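## Task

A free-standing microcentrifuge on the table already holds four capped tubes in its rotor: red 2 mL, orange 2 mL, violet 0.5 mL and yellow 1.5 mL. From the loose rack next to it, remove the blue-capped 1.5 mL tube in well A6 and the green-capped 0.5 mL tube in well A3. Seat each in a free rotor hole, sunk until it hangs by its cap, so that all six tubes (identical apart from cap colour and contents) are balanced about the rotor axis: equal volumes facing each other, or three equal volumes at equal spacing. The four original tubes must finish in the holes they started in, though turning the rotor is allowed. Every white-capped tube must stay in its rack well. The arrangement must hold without the robot supporting it; release the tubes and pull the hands away at the end.

## Robot and tools

Robot: two arms, left_arm and right_arm, mounted facing each other across the table, left_arm's base on the +y side. Both carry the same five-finger right hand (not mirrored), so hand numbers and axes mean the same on each.

Scene frame: origin on the table surface halfway between the arm bases, +z up, table top at z = 0, positions in metres, orientations as quaternions wxyz. Reported hand positions may be somewhat off when an arm reaches far.

Hand point: a point fixed to the palm, 0.05 m in front of it, where index pad and thumb tip meet in a pinch. Its axes: +z runs along the straightened fingers (which extend 0.06-0.07 m past it), +y points out of the palm, +x points across the palm toward the little finger. A wrist bracket on the little-finger side sits 0.03 m beyond the point in +y and 0.11 m out across the palm; it can collide with things.

The row: every motion command is one list of 28 numbers, each in [-1, 1], covering both arms even if one stays idle. Order: left dx, dy, dz, rx, ry, rz, then left hand little, ring, middle, index, thumb_bend, thumb_turn, force_limit, speed; then the same 14 for the right arm.

Arm part (dx..rz): an offset, not a pose. It is measured from the hand point's pose in the most recent result that reported it (from the current pose if no result in this scene has yet, or for the second and later calls within one reply), and expressed in the hand point's own axes. 1.0 equals 0.6 m of travel or 180 degrees; rx, ry, rz form a single rotation vector. Within one action every row refers to that same starting pose, not to the row before. All zeros means go back to that reference, not hold still. Each step the command is clipped to 100 mm and 16 degrees from the measured pose, and motion trails commands by about 0.17 s; the elbow cannot fully straighten.

Hand part: absolute targets. Fingers and thumb_bend: +1 straight/open, -1 fully curled. thumb_turn: +1 beside the palm, -1 across in front of it. A pinch is roughly index -0.22, thumb_bend -0.75, thumb_turn -0.57. With the thumb fully in front, the whole hand can wrap objects 0.035-0.08 m wide. force_limit maps -1..+1 to about 0..10 N at the fingertip (0..15 N for thumb motors); speed maps -1..+1 to nearly still..full (full travel 0.6 s). For soft grips close at speed -0.9 or below. There is no 'unchanged' value: to keep a hand as is, repeat its last eight numbers; if none sent yet, send hand_measured plus hand_force_limit and hand_speed.

Tools:
- execute_actions {actions, pictures}: actions holds at most one item. [] just reports state. {"rows": [...], "steps": n} runs up to 15 rows, one per 1/30 s step (n at most 15, default 15; last row repeats). {"steps": n} with no rows waits up to 300 steps counted from the previous result, reply time included. pictures toggles images.
- move {target, speed, stop_force}: target is one 28-number row with the same offset rules; each hand point travels a straight line, both finishing together, 0.5-10 s. speed 0.002-0.5 m/s (default 0.25), rotation capped at twice that in rad/s. Hand numbers are sent at the start. stop_force 9-40 N (shared) halts an arm's path when the wrist senses that much extra resistance along its direction of travel; use it only with slow, non-rotating moves, and omit it when backing off something the hand is pressing.
- wait {seconds}: 0-10 s, nothing new sent.
- zoom_image {camera, region}: camera one of cam_high, cam_low, cam_left_wrist, cam_right_wrist (each 672x504); region [x0, y0, x1, y1] in pixels, no larger than 504x504.
- show_instructions: displays reference images.
- finished_scene {scene}: ends scene 1 or 2 permanently and grades it.

Results: a state line per arm with hand point position, quaternion and velocities; a 'Hand target' line showing where the controller is driving each arm; hand_measured, hand_stopped_by (moving, target, force, stalled, fault), hand_load_n (positive = pushed open; near-zero loads mean the grip was lost), hand_force_limit, hand_speed; Wrist force and Wrist torque in the end effector's axes (noisy, offsets up to ~4 N, saturating near 50 N). A move adds a 'move:' line with its ending (done, off_target, moving, held, fault, contact) and limits such as paced or held. 'pose unreachable' and HELD mark commands the controller altered or withheld. MOTOR HOT appears at 70 °C; at 85 °C the arm is braked until it cools.

Avoid: driving a stiff arm past a firm contact (fault); joint torque beyond 141 N m (large joints) or 26.3 N m (wrist joints), or 150 N external force, which freezes that arm for 10 s; arms striking or pressing each other; dropping tubes, slamming, or knocking anything off the table. The centrifuge and rack are loose and may get nudged occasionally.

Each tool is called after "Request:" as name(argument=value, ...) on one line, values as JSON.

Reference images:

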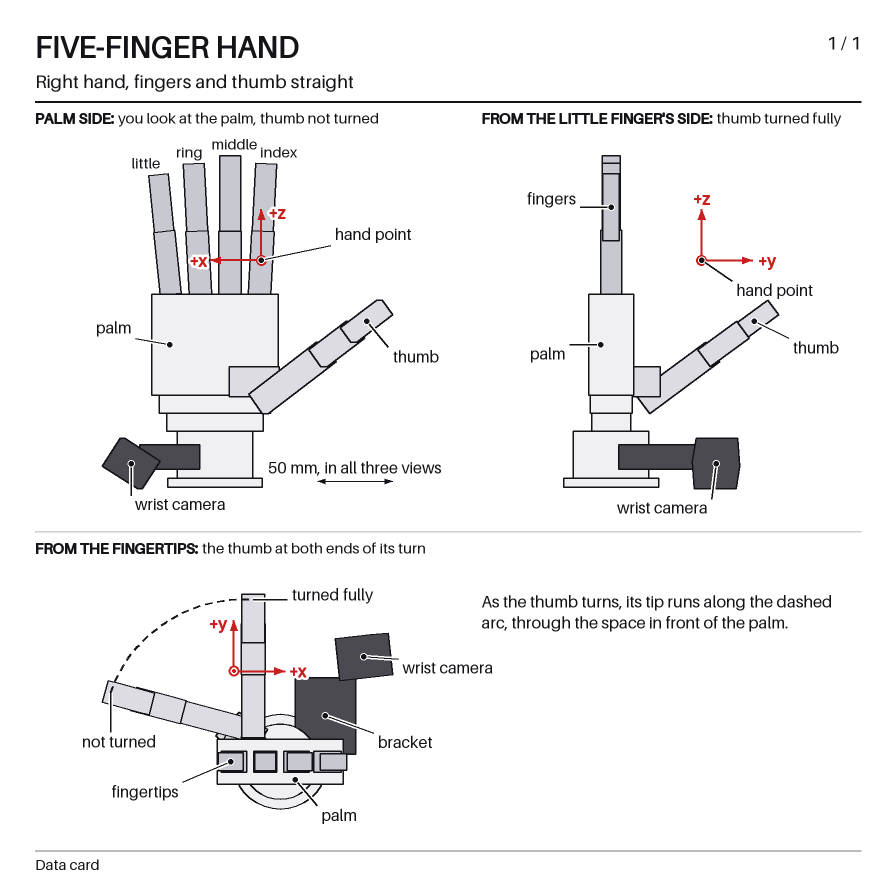

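## Session

Request:
execute_actions(actions=[])

Scene clock: 0.00 s of 7800.00 s.
left_arm: end_effector_position=(+0.2850, +0.5286, +0.4864) hand_measured=(+1.000, +1.000, +1.000, +1.000, +1.000, +1.000) hand_load_n=(+0.0, +0.0, +0.0, +0.0, +0.0, +0.0) hand_stopped_by=(target, target, target, target, target, target) hand_force_limit=0.00 hand_speed=-0.80 end_effector_quat_wxyz=(+0.007, +0.311, +0.950, -0.002) end_effector_velocity=(+0.000, -0.000, -0.000) end_effector_angular_velocity=(+0.000, +0.000, -0.000) | right_arm: end_effector_position=(+0.0657, -0.3135, +0.4767) hand_measured=(+1.000, +1.000, +1.000, +1.000, +1.000, +1.000) hand_load_n=(+0.0, +0.0, +0.0, +0.0, +0.0, +0.0) hand_stopped_by=(target, target, target, target, target, target) hand_force_limit=0.00 hand_speed=-0.80 end_effector_quat_wxyz=(-0.004, -0.364, +0.931, +0.014) end_effector_velocity=(-0.000, -0.000, +0.000) end_effector_angular_velocity=(-0.001, +0.001, -0.001)
Joint positions: left_arm=[ 0.537 -1.726  1.32   1.964  1.566 -1.883] | right_arm=[-1.193 -1.714  1.346  1.946  1.543 -1.878]
Joint velocities: left_arm=[-0.     0.001 -0.    -0.001 -0.     0.   ] | right_arm=[-0.001  0.     0.     0.001  0.001 -0.   ]
Joint torques (N m, as the arm reports them, + toward a larger angle): no reading
Motor temperatures (°C, as the motors report them): left_arm=[23 22 23 27 29 30] | right_arm=[22 20 23 29 29 36]
Wrist force (N, on the end effector, along its own x y z axes, offset not removed): no reading
Wrist torque (N m, same axes, about the end effector's origin, offset not removed): no reading
Hand target (left_arm): +0.285, +0.529, +0.486; +0.007, +0.311, +0.950, -0.002
Hand target (right_arm): +0.066, -0.314, +0.477; -0.004, -0.364, +0.931, +0.014

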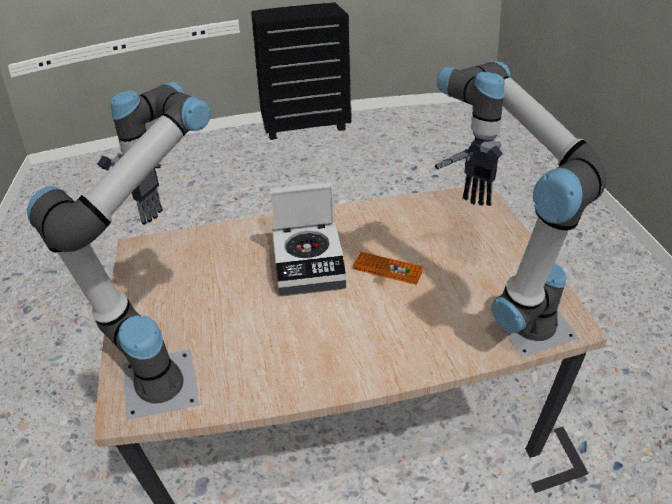

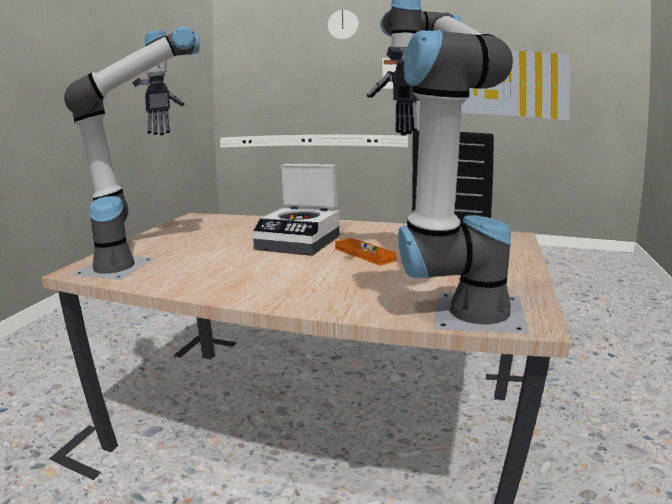

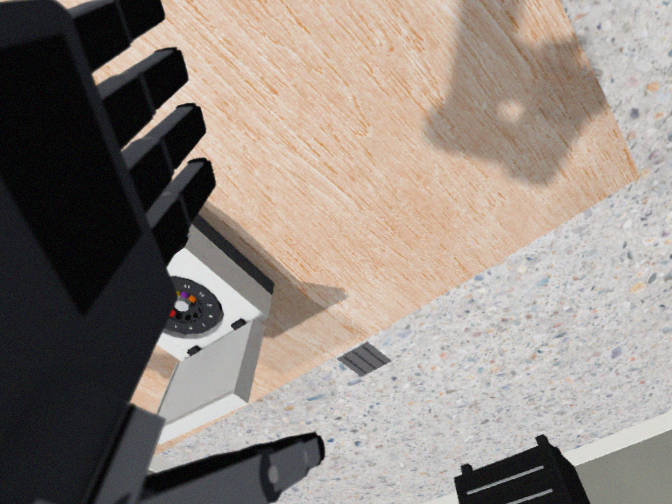

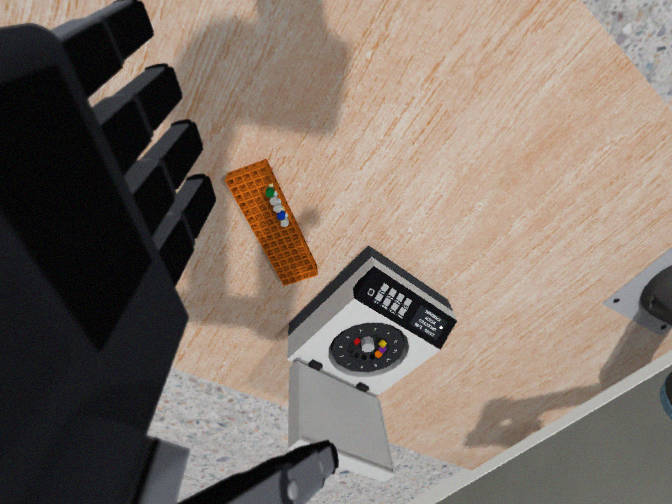

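Request:
zoom_image(camera="cam_right_wrist", region=[210, 140, 470, 420])

Request:
zoom_image(camera="cam_high", region=[260, 170, 440, 305])

Request:
zoom_image(camera="cam_low", region=[240, 155, 410, 280])

Region (210, 140, 470, 420) of cam_right_wrist's 672x504 image, scaled by 1.800, with more detail than that image has; it fills the left 468 columns of this view, and the rest is white.

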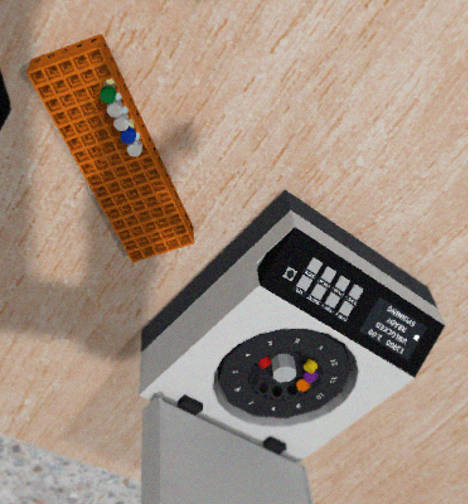

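Region (260, 170, 440, 305) of cam_high's 672x504 image, scaled by 2.800, with more detail than that image has; it fills the top 378 rows of this view, and the rest is white.

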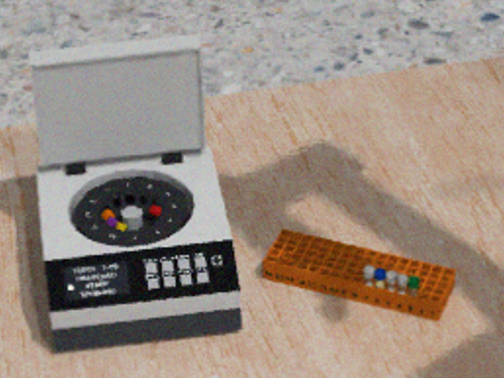

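Region (240, 155, 410, 280) of cam_low's 672x504 image, scaled by 2.965, with more detail than that image has; it fills the top 371 rows of this view, and the rest is white.

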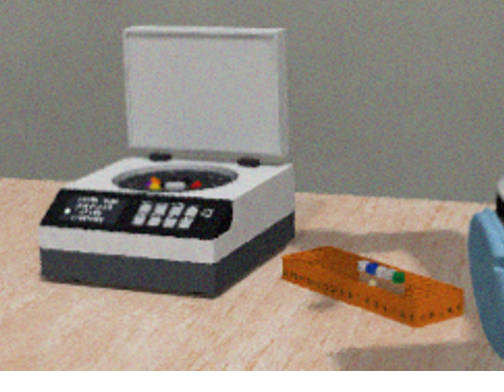

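Request:
move(target=[0,0,0,0,0,0,1,1,1,1,1,1,0,-0.8, -0.2,0,0.2,0,0,0,1,1,1,-0.22,-0.75,-0.57,0,0])

Scene clock: 7.27 s of 7800.00 s.
left_arm: end_effector_position=(+0.2850, +0.5286, +0.4864) hand_measured=(+1.000, +1.000, +1.000, +1.000, +1.000, +1.000) hand_load_n=(+0.0, +0.0, +0.0, +0.0, +0.0, +0.0) hand_stopped_by=(target, target, target, target, target, target) hand_force_limit=0.00 hand_speed=-0.80 end_effector_quat_wxyz=(+0.007, +0.311, +0.950, -0.002) end_effector_velocity=(-0.000, +0.000, -0.000) end_effector_angular_velocity=(+0.000, -0.001, +0.001) | right_arm: end_effector_position=(+0.1519, -0.2296, +0.3570) hand_measured=(+1.000, +1.000, +1.000, -0.220, -0.748, -0.570) hand_load_n=(+0.0, +0.0, +0.0, +1.5, +1.5, +0.0) hand_stopped_by=(target, target, target, target, target, target) hand_force_limit=0.00 hand_speed=0.00 end_effector_quat_wxyz=(-0.004, -0.364, +0.931, +0.014) end_effector_velocity=(+0.000, +0.000, -0.000) end_effector_angular_velocity=(+0.001, +0.001, -0.001)
Joint positions: left_arm=[ 0.537 -1.726  1.32   1.964  1.566 -1.883] | right_arm=[-1.073 -1.464  1.413  1.625  1.542 -1.758]
Joint velocities: left_arm=[-0.    -0.001  0.001 -0.    -0.001 -0.001] | right_arm=[-0.001  0.     0.    -0.    -0.001  0.   ]
Joint torques (N m, as the arm reports them, + toward a larger angle): left_arm=[ -2.55  -5.98 -17.7    2.06  -0.1    0.12] | right_arm=[  5.53 -14.47 -30.95   0.51   2.27   2.21]
Motor temperatures (°C, as the motors report them): left_arm=[23 22 23 27 29 30] | right_arm=[22 20 23 29 29 36]
Wrist force (N, on the end effector, along its own x y z axes, offset not removed): left_arm=[0.7 3.7 0.9] | right_arm=[3.1 1.5 -3.8]
Wrist torque (N m, same axes, about the end effector's origin, offset not removed): left_arm=[0.38 -0.09 0.10] | right_arm=[0.23 -0.34 0.51]
Hand target (left_arm): +0.285, +0.529, +0.486; +0.007, +0.311, +0.950, -0.002
Hand target (right_arm): +0.152, -0.230, +0.357; -0.004, -0.364, +0.931, +0.014
Off the commanded pose (left_arm): 0.000 m, 0 deg.
Off the commanded pose (right_arm): 0.000 m, 0 deg.
move: done

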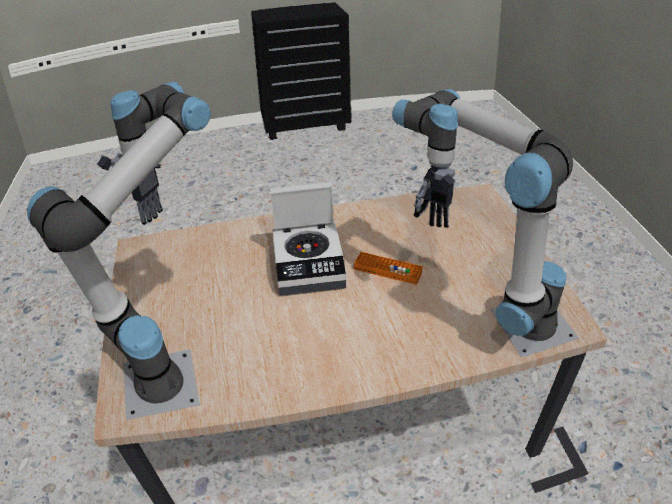

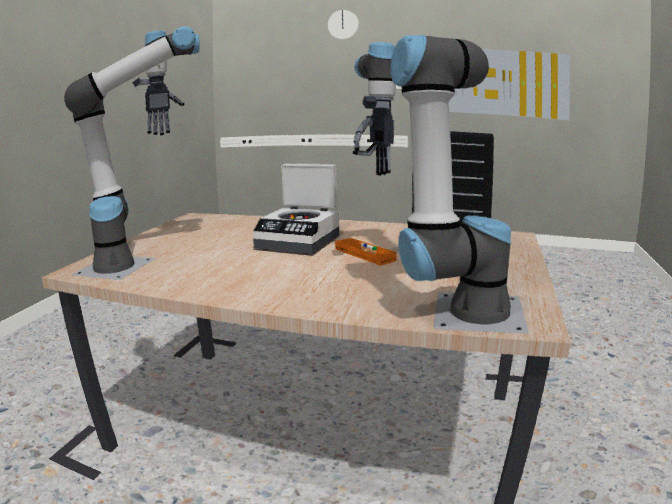

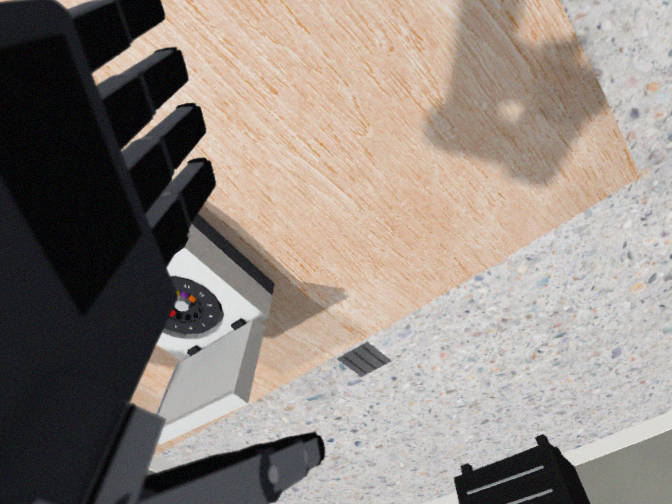

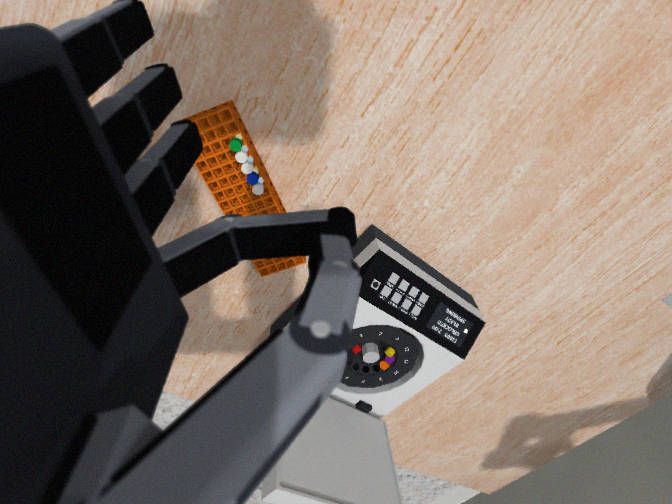

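Request:
zoom_image(camera="cam_low", region=[335, 90, 415, 185])

Request:
zoom_image(camera="cam_right_wrist", region=[190, 90, 390, 290])

Region (335, 90, 415, 185) of cam_low's 672x504 image, scaled by 5.305, with more detail than that image has; it fills the left 424 columns of this view, and the rest is white.

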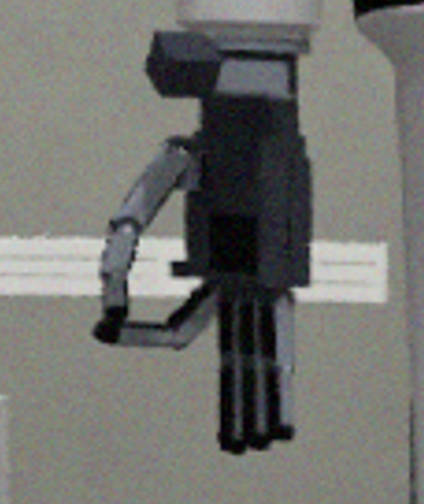

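Region (190, 90, 390, 290) of cam_right_wrist's 672x504 image, scaled by 2.520, with more detail than that image has.

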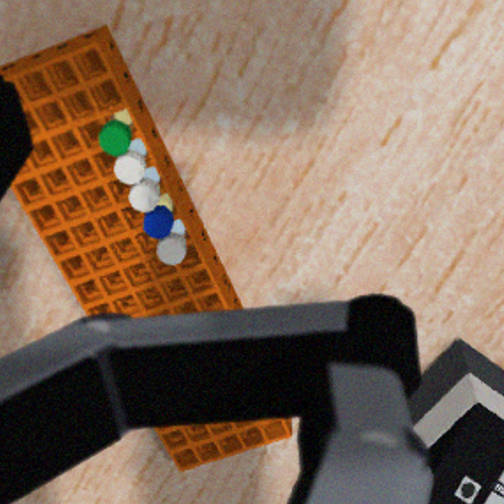

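Request:
move(target=[0,0,0,0,0,0,1,1,1,1,1,1,0,-0.8, -0.134,-0.204,0.373,0.395,-0.057,-0.085,1,1,1,0.15,-0.75,-0.57,0,0])

Scene clock: 17.13 s of 7800.00 s.
left_arm: end_effector_position=(+0.2850, +0.5286, +0.4864) hand_measured=(+1.000, +1.000, +1.000, +1.000, +1.000, +1.000) hand_load_n=(+0.0, +0.0, +0.0, +0.0, +0.0, +0.0) hand_stopped_by=(target, target, target, target, target, target) hand_force_limit=0.00 hand_speed=-0.80 end_effector_quat_wxyz=(+0.007, +0.311, +0.950, -0.002) end_effector_velocity=(+0.000, -0.001, -0.000) end_effector_angular_velocity=(+0.001, +0.001, -0.001) | right_arm: end_effector_position=(+0.2897, -0.2601, +0.1299) hand_measured=(+1.000, +1.000, +1.000, +0.150, -0.748, -0.570) hand_load_n=(+0.0, +0.0, +0.0, +0.0, +0.0, +0.0) hand_stopped_by=(target, target, target, target, target, target) hand_force_limit=0.00 hand_speed=0.00 end_effector_quat_wxyz=(+0.286, -0.409, +0.710, -0.497) end_effector_velocity=(+0.002, +0.000, -0.001) end_effector_angular_velocity=(+0.000, -0.007, +0.011)
Joint positions: left_arm=[ 0.537 -1.726  1.32   1.964  1.566 -1.883] | right_arm=[-0.678 -1.081  1.744  0.663  2.781 -1.832]
Joint velocities: left_arm=[-0.001  0.001 -0.     0.     0.    -0.   ] | right_arm=[-0.002 -0.009  0.008 -0.041  0.002 -0.04 ]
Joint torques (N m, as the arm reports them, + toward a larger angle): left_arm=[ -4.15  -6.23 -15.17   2.32   0.04   0.02] | right_arm=[ -8.51 -38.82  -3.99   0.22   3.73  -2.66]
Motor temperatures (°C, as the motors report them): left_arm=[23 22 23 27 29 30] | right_arm=[22 20 23 29 29 36]
Wrist force (N, on the end effector, along its own x y z axes, offset not removed): left_arm=[-1.6 1.3 1.1] | right_arm=[2.7 2.3 1.7]
Wrist torque (N m, same axes, about the end effector's origin, offset not removed): left_arm=[0.01 0.15 -0.06] | right_arm=[0.31 -0.47 0.54]
Hand target (left_arm): +0.285, +0.529, +0.486; +0.007, +0.311, +0.950, -0.002
Hand target (right_arm): +0.290, -0.260, +0.130; +0.286, -0.409, +0.710, -0.497
Off the commanded pose (left_arm): 0.000 m, 0 deg.
Off the commanded pose (right_arm): 0.000 m, 0 deg.
move: done

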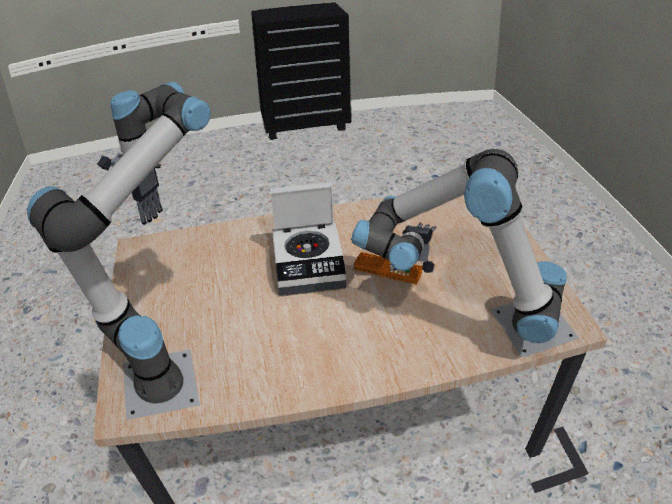

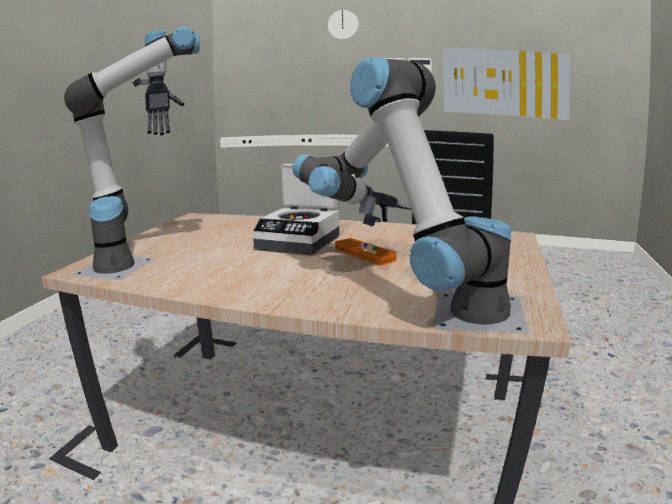

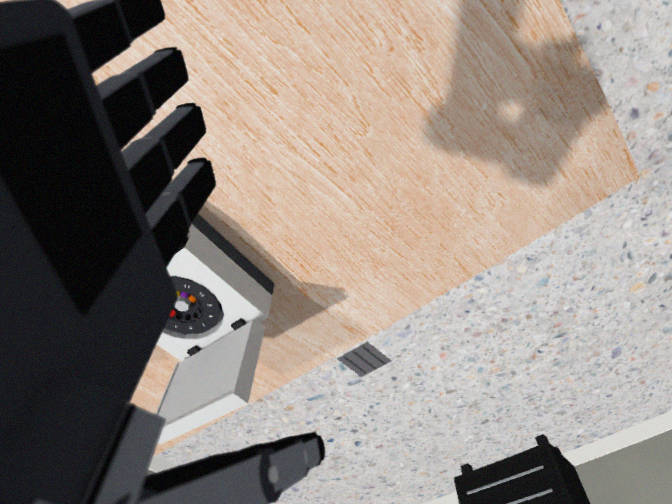

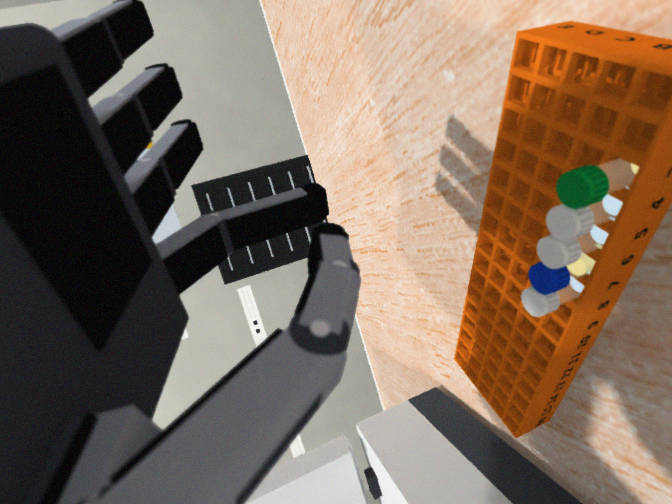

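Request:
move(target=[0,0,0,0,0,0,1,1,1,1,1,1,0,-0.8, 0.0333,0.09,-0.04,0,0,0,1,1,1,0.15,-0.75,-0.57,0,0], speed=0.1)

Scene clock: 20.47 s of 7800.00 s.
left_arm: end_effector_position=(+0.2850, +0.5286, +0.4864) hand_measured=(+1.000, +1.000, +1.000, +1.000, +1.000, +1.000) hand_load_n=(+0.0, +0.0, +0.0, +0.0, +0.0, +0.0) hand_stopped_by=(target, target, target, target, target, target) hand_force_limit=0.00 hand_speed=-0.80 end_effector_quat_wxyz=(+0.007, +0.311, +0.950, -0.002) end_effector_velocity=(+0.000, +0.000, +0.000) end_effector_angular_velocity=(+0.000, -0.000, +0.000) | right_arm: end_effector_position=(+0.2442, -0.2568, +0.0873) hand_measured=(+1.000, +1.000, +1.000, +0.150, -0.748, -0.570) hand_load_n=(+0.0, +0.0, +0.0, +0.0, +0.0, +0.0) hand_stopped_by=(target, target, target, target, target, target) hand_force_limit=0.00 hand_speed=0.00 end_effector_quat_wxyz=(+0.286, -0.409, +0.710, -0.497) end_effector_velocity=(-0.001, +0.001, -0.001) end_effector_angular_velocity=(+0.000, -0.002, -0.003)
Joint positions: left_arm=[ 0.537 -1.726  1.32   1.964  1.566 -1.883] | right_arm=[-0.579 -0.98   1.804  0.766  2.792 -1.552]
Joint velocities: left_arm=[ 0.     0.    -0.001  0.001 -0.    -0.   ] | right_arm=[ 0.005  0.008 -0.003  0.017  0.001  0.024]
Joint torques (N m, as the arm reports them, + toward a larger angle): left_arm=[ -2.57  -6.81 -16.07   2.25   0.02   0.02] | right_arm=[  5.   -27.43 -24.42   4.52   3.58   2.34]
Motor temperatures (°C, as the motors report them): left_arm=[23 22 23 27 29 30] | right_arm=[22 20 23 29 29 36]
Wrist force (N, on the end effector, along its own x y z axes, offset not removed): left_arm=[0.1 2.7 0.4] | right_arm=[5.7 1.4 -3.4]
Wrist torque (N m, same axes, about the end effector's origin, offset not removed): left_arm=[0.47 0.02 0.00] | right_arm=[0.40 -0.86 0.46]
Hand target (left_arm): +0.285, +0.529, +0.486; +0.007, +0.311, +0.950, -0.002
Hand target (right_arm): +0.244, -0.257, +0.087; +0.286, -0.409, +0.710, -0.497
Off the commanded pose (left_arm): 0.000 m, 0 deg.
Off the commanded pose (right_arm): 0.000 m, 0 deg.
move: done

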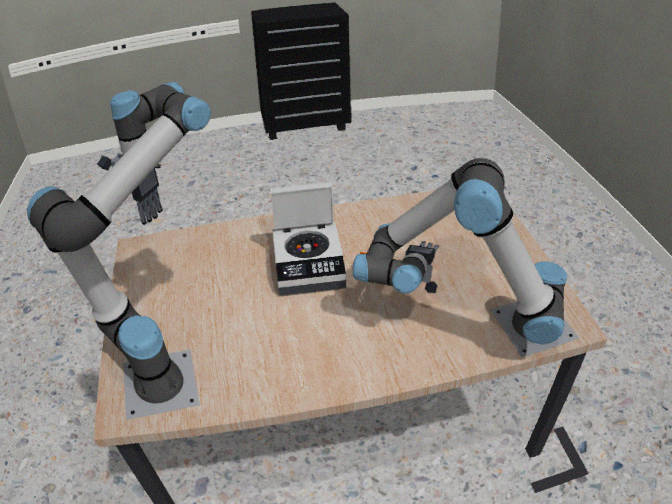

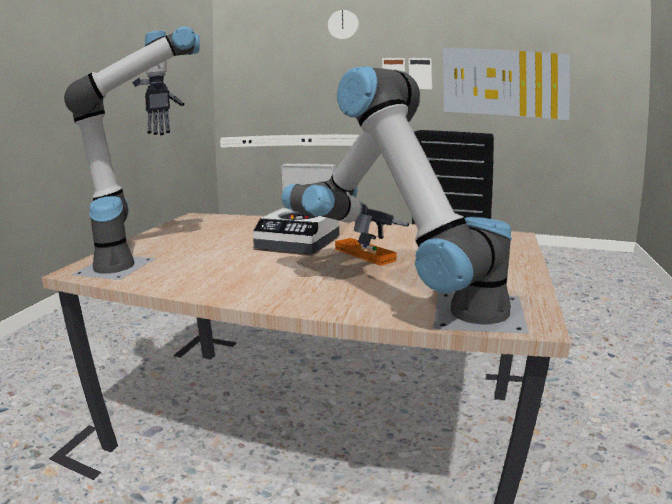

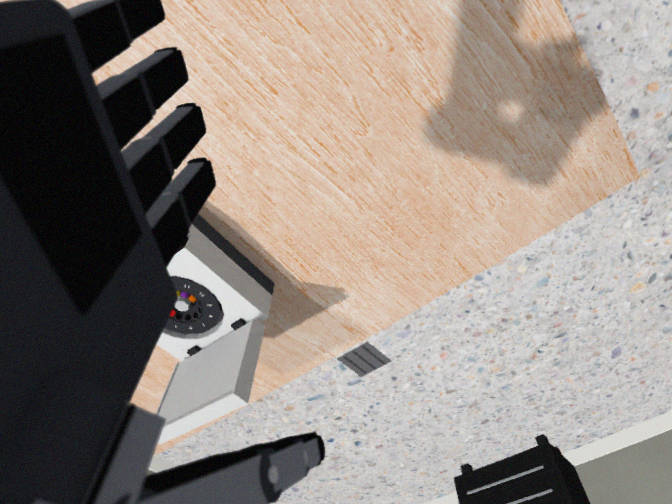

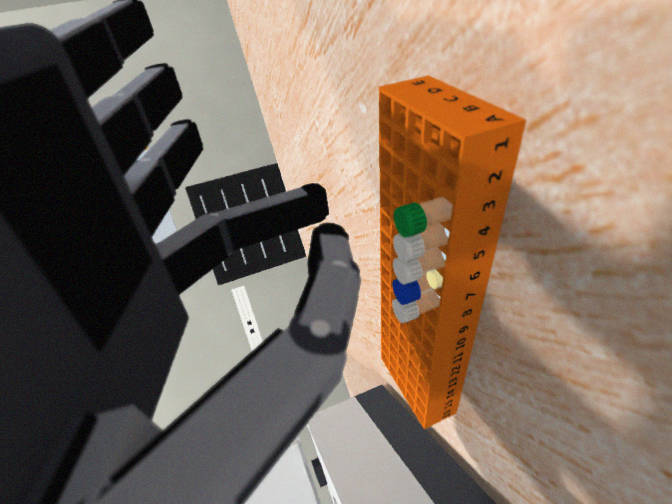

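Request:
move(target=[0,0,0,0,0,0,1,1,1,1,1,1,0,-0.8, -0.015,0.025,0.005,0,0,0,1,1,1,0.3,-0.75,-0.57,0,0], speed=0.05)

Request:
zoom_image(camera="cam_right_wrist", region=[240, 130, 460, 350])

Request:
zoom_image(camera="cam_low", region=[325, 200, 415, 275])

Scene clock: 23.97 s of 7800.00 s.
left_arm: end_effector_position=(+0.2850, +0.5286, +0.4864) hand_measured=(+1.000, +1.000, +1.000, +1.000, +1.000, +1.000) hand_load_n=(+0.0, +0.0, +0.0, +0.0, +0.0, +0.0) hand_stopped_by=(target, target, target, target, target, target) hand_force_limit=0.00 hand_speed=-0.80 end_effector_quat_wxyz=(+0.007, +0.311, +0.950, -0.002) end_effector_velocity=(-0.000, +0.000, -0.000) end_effector_angular_velocity=(+0.001, +0.000, +0.001) | right_arm: end_effector_position=(+0.2467, -0.2480, +0.0723) hand_measured=(+1.000, +1.000, +1.000, +0.300, -0.748, -0.570) hand_load_n=(+0.0, +0.0, +0.0, +0.0, +0.0, +0.0) hand_stopped_by=(target, target, target, target, target, target) hand_force_limit=0.00 hand_speed=0.00 end_effector_quat_wxyz=(+0.286, -0.409, +0.710, -0.497) end_effector_velocity=(+0.000, +0.001, -0.001) end_effector_angular_velocity=(+0.001, +0.000, -0.000)
Joint positions: left_arm=[ 0.537 -1.726  1.32   1.964  1.566 -1.883] | right_arm=[-0.574 -0.935  1.78   0.76   2.792 -1.536]
Joint velocities: left_arm=[-0.     0.     0.     0.    -0.    -0.001] | right_arm=[ 0.001  0.004 -0.003 -0.    -0.001  0.002]
Joint torques (N m, as the arm reports them, + toward a larger angle): left_arm=[ -3.02  -6.01 -16.14   2.13   0.09  -0.25] | right_arm=[  6.11 -28.37 -24.8    0.5   -1.07   2.34]
Motor temperatures (°C, as the motors report them): left_arm=[23 22 23 27 29 30] | right_arm=[22 20 23 29 29 36]
Wrist force (N, on the end effector, along its own x y z axes, offset not removed): left_arm=[0.4 1.3 1.7] | right_arm=[0.5 3.5 -1.9]
Wrist torque (N m, same axes, about the end effector's origin, offset not removed): left_arm=[0.12 -0.11 0.05] | right_arm=[0.75 0.10 0.41]
Hand target (left_arm): +0.285, +0.529, +0.486; +0.007, +0.311, +0.950, -0.002
Hand target (right_arm): +0.247, -0.248, +0.072; +0.286, -0.409, +0.710, -0.497
Off the commanded pose (left_arm): 0.000 m, 0 deg.
Off the commanded pose (right_arm): 0.000 m, 0 deg.
move: done

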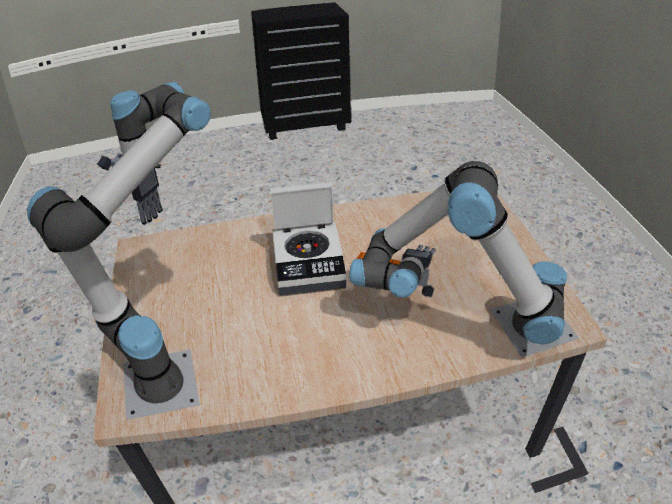

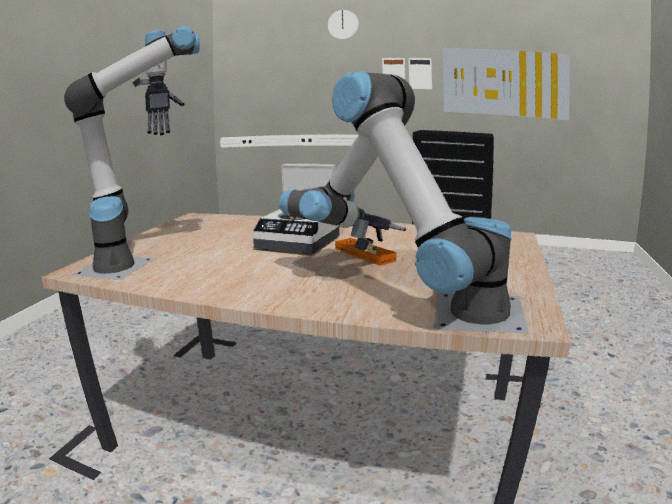

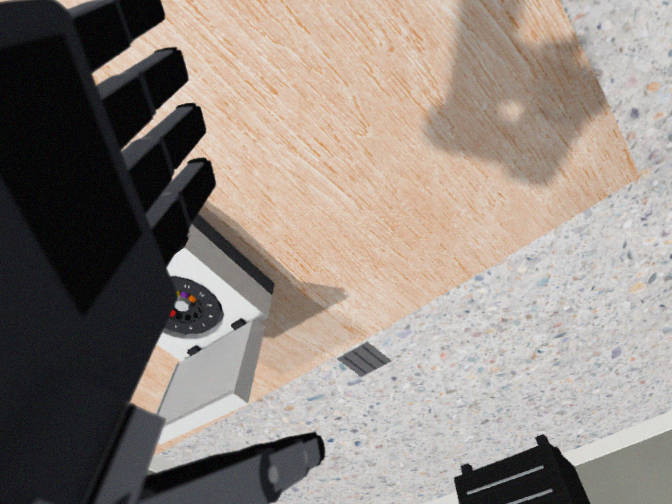

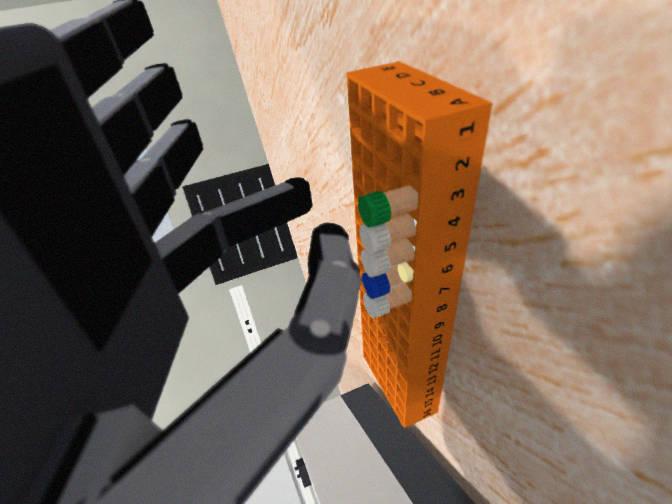

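Region (240, 130, 460, 350) of cam_right_wrist's 672x504 image, scaled by 2.291, with more detail than that image has.

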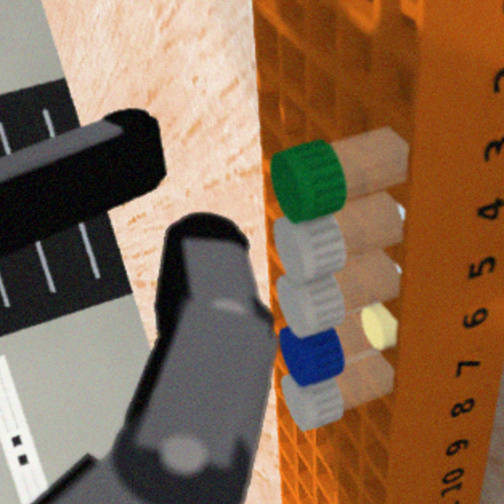

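Region (325, 200, 415, 275) of cam_low's 672x504 image, scaled by 5.600, with more detail than that image has.

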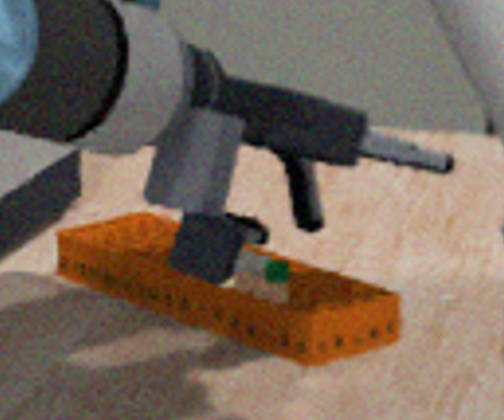

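Request:
move(target=[0,0,0,0,0,0,1,1,1,1,1,1,0,-0.8, 0,0.031,0.007,0,0,0,1,1,1,0.3,-0.75,-0.57,0,0], speed=0.02, stop_force=9)

Request:
zoom_image(camera="cam_right_wrist", region=[240, 130, 460, 350])

Request:
zoom_image(camera="cam_low", region=[340, 215, 400, 265])

Scene clock: 26.53 s of 7800.00 s.
left_arm: end_effector_position=(+0.2850, +0.5286, +0.4864) hand_measured=(+1.000, +1.000, +1.000, +1.000, +1.000, +1.000) hand_load_n=(+0.0, +0.0, +0.0, +0.0, +0.0, +0.0) hand_stopped_by=(target, target, target, target, target, target) hand_force_limit=0.00 hand_speed=-0.80 end_effector_quat_wxyz=(+0.007, +0.311, +0.950, -0.002) end_effector_velocity=(+0.000, -0.000, -0.000) end_effector_angular_velocity=(+0.001, +0.001, +0.001) | right_arm: end_effector_position=(+0.2446, -0.2468, +0.0536) hand_measured=(+1.000, +1.000, +1.000, +0.300, -0.748, -0.570) hand_load_n=(+0.0, +0.0, +0.0, +0.0, +0.0, +0.0) hand_stopped_by=(target, target, target, target, target, target) hand_force_limit=0.00 hand_speed=0.00 end_effector_quat_wxyz=(+0.286, -0.409, +0.710, -0.497) end_effector_velocity=(+0.001, +0.000, -0.002) end_effector_angular_velocity=(+0.002, -0.000, -0.002)
Joint positions: left_arm=[ 0.537 -1.726  1.32   1.964  1.566 -1.883] | right_arm=[-0.568 -0.897  1.782  0.735  2.791 -1.519]
Joint velocities: left_arm=[ 0.     0.001  0.     0.     0.    -0.001] | right_arm=[-0.001  0.004 -0.001 -0.003 -0.001  0.002]
Joint torques (N m, as the arm reports them, + toward a larger angle): left_arm=[ -3.13  -7.18 -16.49   2.17   0.04  -0.11] | right_arm=[  6.39 -30.07   2.33   0.56  -1.45   2.18]
Motor temperatures (°C, as the motors report them): left_arm=[23 22 23 27 29 30] | right_arm=[22 20 23 29 29 36]
Wrist force (N, on the end effector, along its own x y z axes, offset not removed): left_arm=[2.5 3.2 1.3] | right_arm=[0.1 1.2 -1.3]
Wrist torque (N m, same axes, about the end effector's origin, offset not removed): left_arm=[0.32 -0.34 0.15] | right_arm=[0.18 0.11 0.27]
Hand target (left_arm): +0.285, +0.529, +0.486; +0.007, +0.311, +0.950, -0.002
Hand target (right_arm): +0.245, -0.247, +0.053; +0.286, -0.409, +0.710, -0.497
Off the commanded pose (left_arm): 0.000 m, 0 deg.
Off the commanded pose (right_arm): 0.000 m, 0 deg.
move: done

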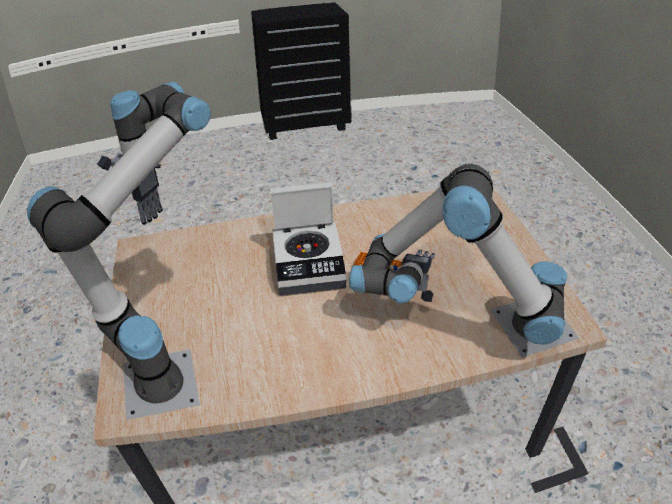

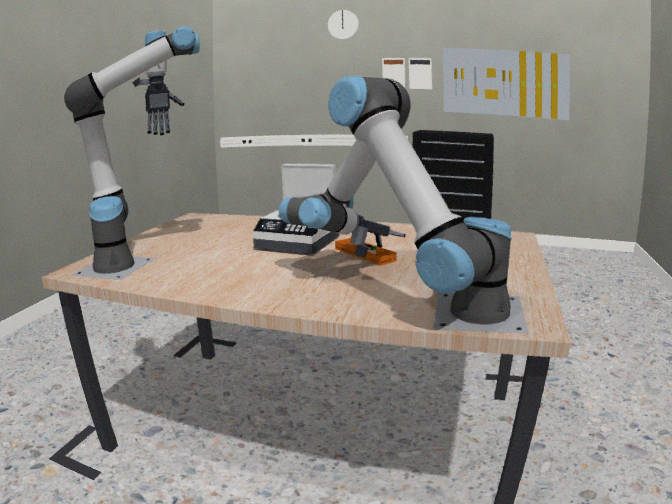

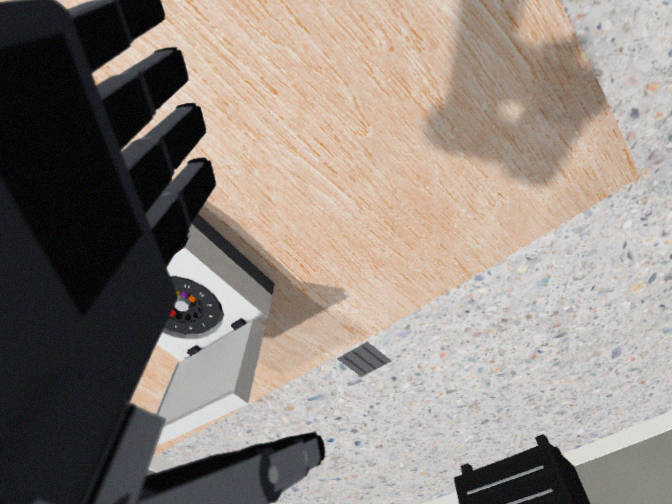

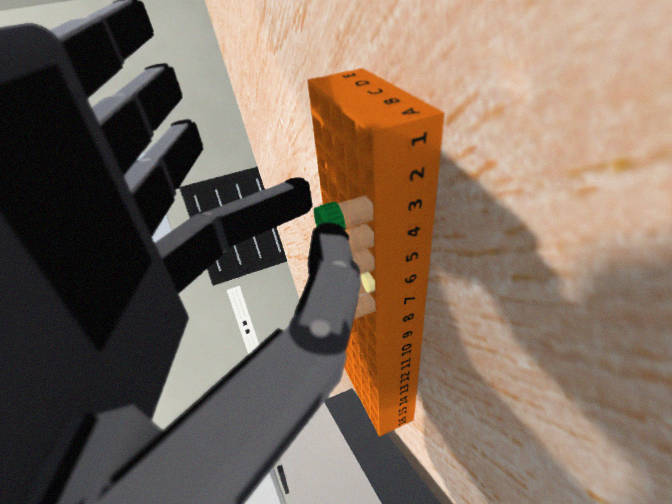

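Region (240, 130, 460, 350) of cam_right_wrist's 672x504 image, scaled by 2.291, with more detail than that image has.

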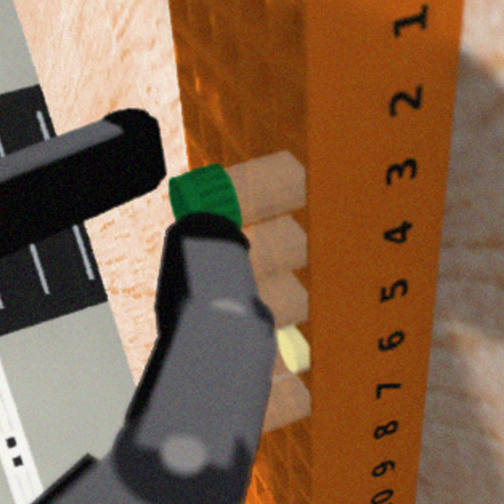

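Region (340, 215, 400, 265) of cam_low's 672x504 image, scaled by 8.400, with more detail than that image has.

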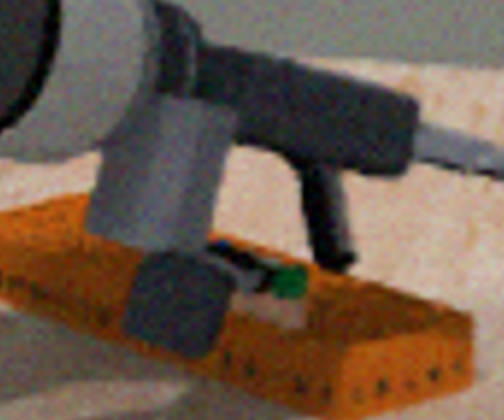

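Request:
move(target=[0,0,0,0,0,0,1,1,1,1,1,1,0,-0.8, 0,0.001,0.006,0,0,0,1,1,1,-0.3,-0.75,-0.57,-0.2,-0.9], speed=0.01)

Request:
zoom_image(camera="cam_right_wrist", region=[240, 130, 460, 350])

Request:
zoom_image(camera="cam_low", region=[340, 215, 400, 265])

Scene clock: 30.17 s of 7800.00 s.
left_arm: end_effector_position=(+0.2850, +0.5286, +0.4864) hand_measured=(+1.000, +1.000, +1.000, +1.000, +1.000, +1.000) hand_load_n=(+0.0, +0.0, +0.0, +0.0, +0.0, +0.0) hand_stopped_by=(target, target, target, target, target, target) hand_force_limit=0.00 hand_speed=-0.80 end_effector_quat_wxyz=(+0.007, +0.311, +0.950, -0.002) end_effector_velocity=(+0.000, -0.001, -0.000) end_effector_angular_velocity=(+0.001, +0.002, +0.001) | right_arm: end_effector_position=(+0.2473, -0.2484, +0.0518) hand_measured=(+1.000, +1.000, +1.000, -0.098, -0.748, -0.570) hand_load_n=(+0.0, +0.0, +0.0, +4.0, -1.0, -0.5) hand_stopped_by=(target, target, target, force, target, target) hand_force_limit=-0.20 hand_speed=-0.90 end_effector_quat_wxyz=(+0.286, -0.409, +0.710, -0.497) end_effector_velocity=(-0.000, -0.000, +0.000) end_effector_angular_velocity=(-0.001, -0.001, +0.000)
Joint positions: left_arm=[ 0.537 -1.726  1.32   1.964  1.566 -1.883] | right_arm=[-0.576 -0.899  1.785  0.713  2.792 -1.541]
Joint velocities: left_arm=[-0.     0.002 -0.001  0.     0.    -0.002] | right_arm=[ 0.     0.     0.    -0.     0.001 -0.   ]
Joint torques (N m, as the arm reports them, + toward a larger angle): left_arm=[ -2.63  -6.04 -16.23   2.18  -0.08   0.1 ] | right_arm=[ -7.08 -39.2    1.67   0.62  -0.25  -2.39]
Motor temperatures (°C, as the motors report them): left_arm=[23 22 23 27 29 30] | right_arm=[22 20 23 29 29 36]
Wrist force (N, on the end effector, along its own x y z axes, offset not removed): left_arm=[1.6 1.6 1.8] | right_arm=[0.7 3.4 -1.6]
Wrist torque (N m, same axes, about the end effector's origin, offset not removed): left_arm=[0.10 -0.20 0.20] | right_arm=[0.86 0.08 0.36]
Hand target (left_arm): +0.285, +0.529, +0.486; +0.007, +0.311, +0.950, -0.002
Hand target (right_arm): +0.247, -0.248, +0.052; +0.286, -0.409, +0.710, -0.497
Off the commanded pose (left_arm): 0.000 m, 0 deg.
Off the commanded pose (right_arm): 0.000 m, 0 deg.
move: done

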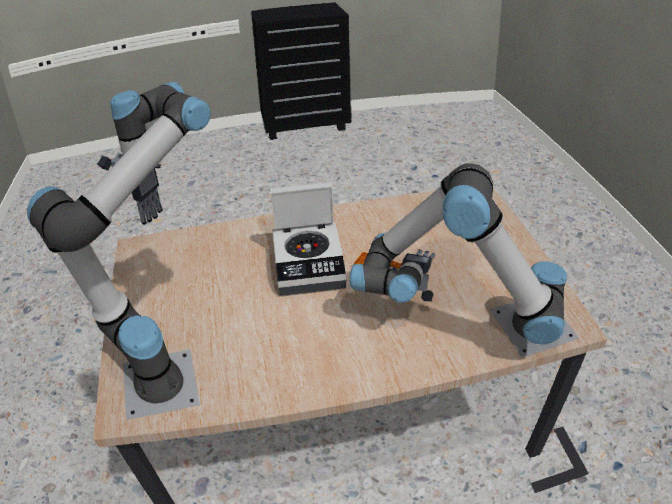

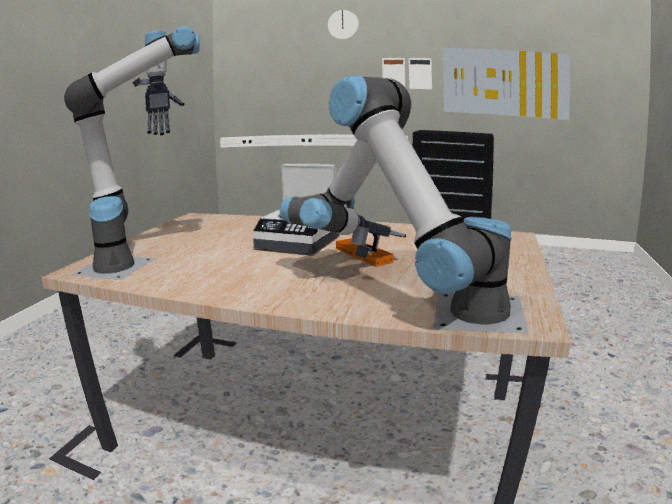

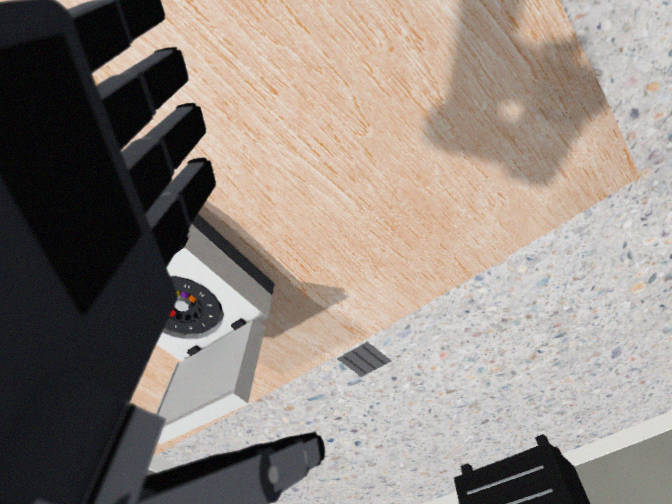

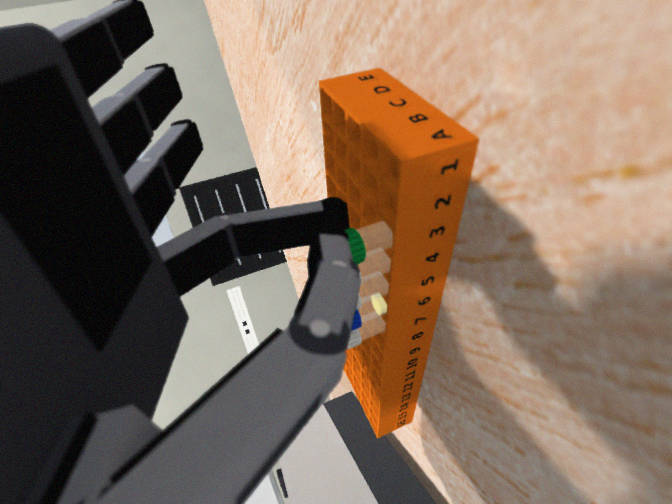

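Region (240, 130, 460, 350) of cam_right_wrist's 672x504 image, scaled by 2.291, with more detail than that image has.

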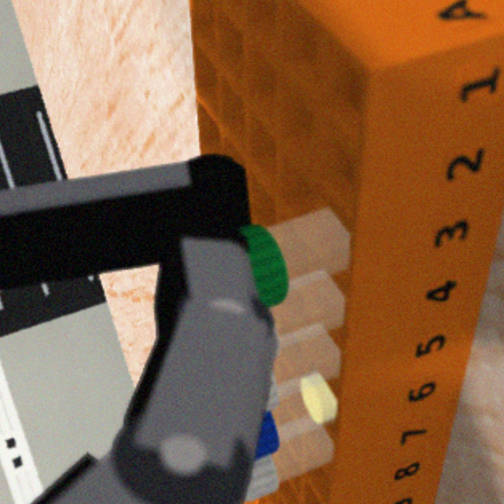

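Region (340, 215, 400, 265) of cam_low's 672x504 image, scaled by 8.400, with more detail than that image has.

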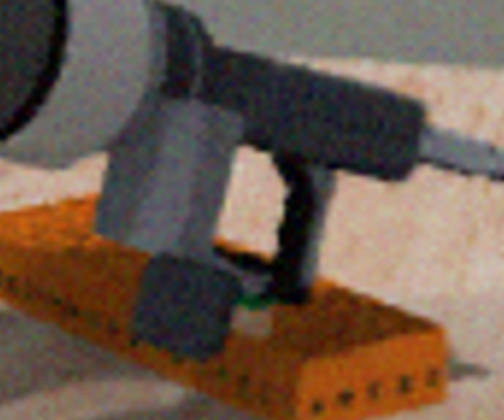

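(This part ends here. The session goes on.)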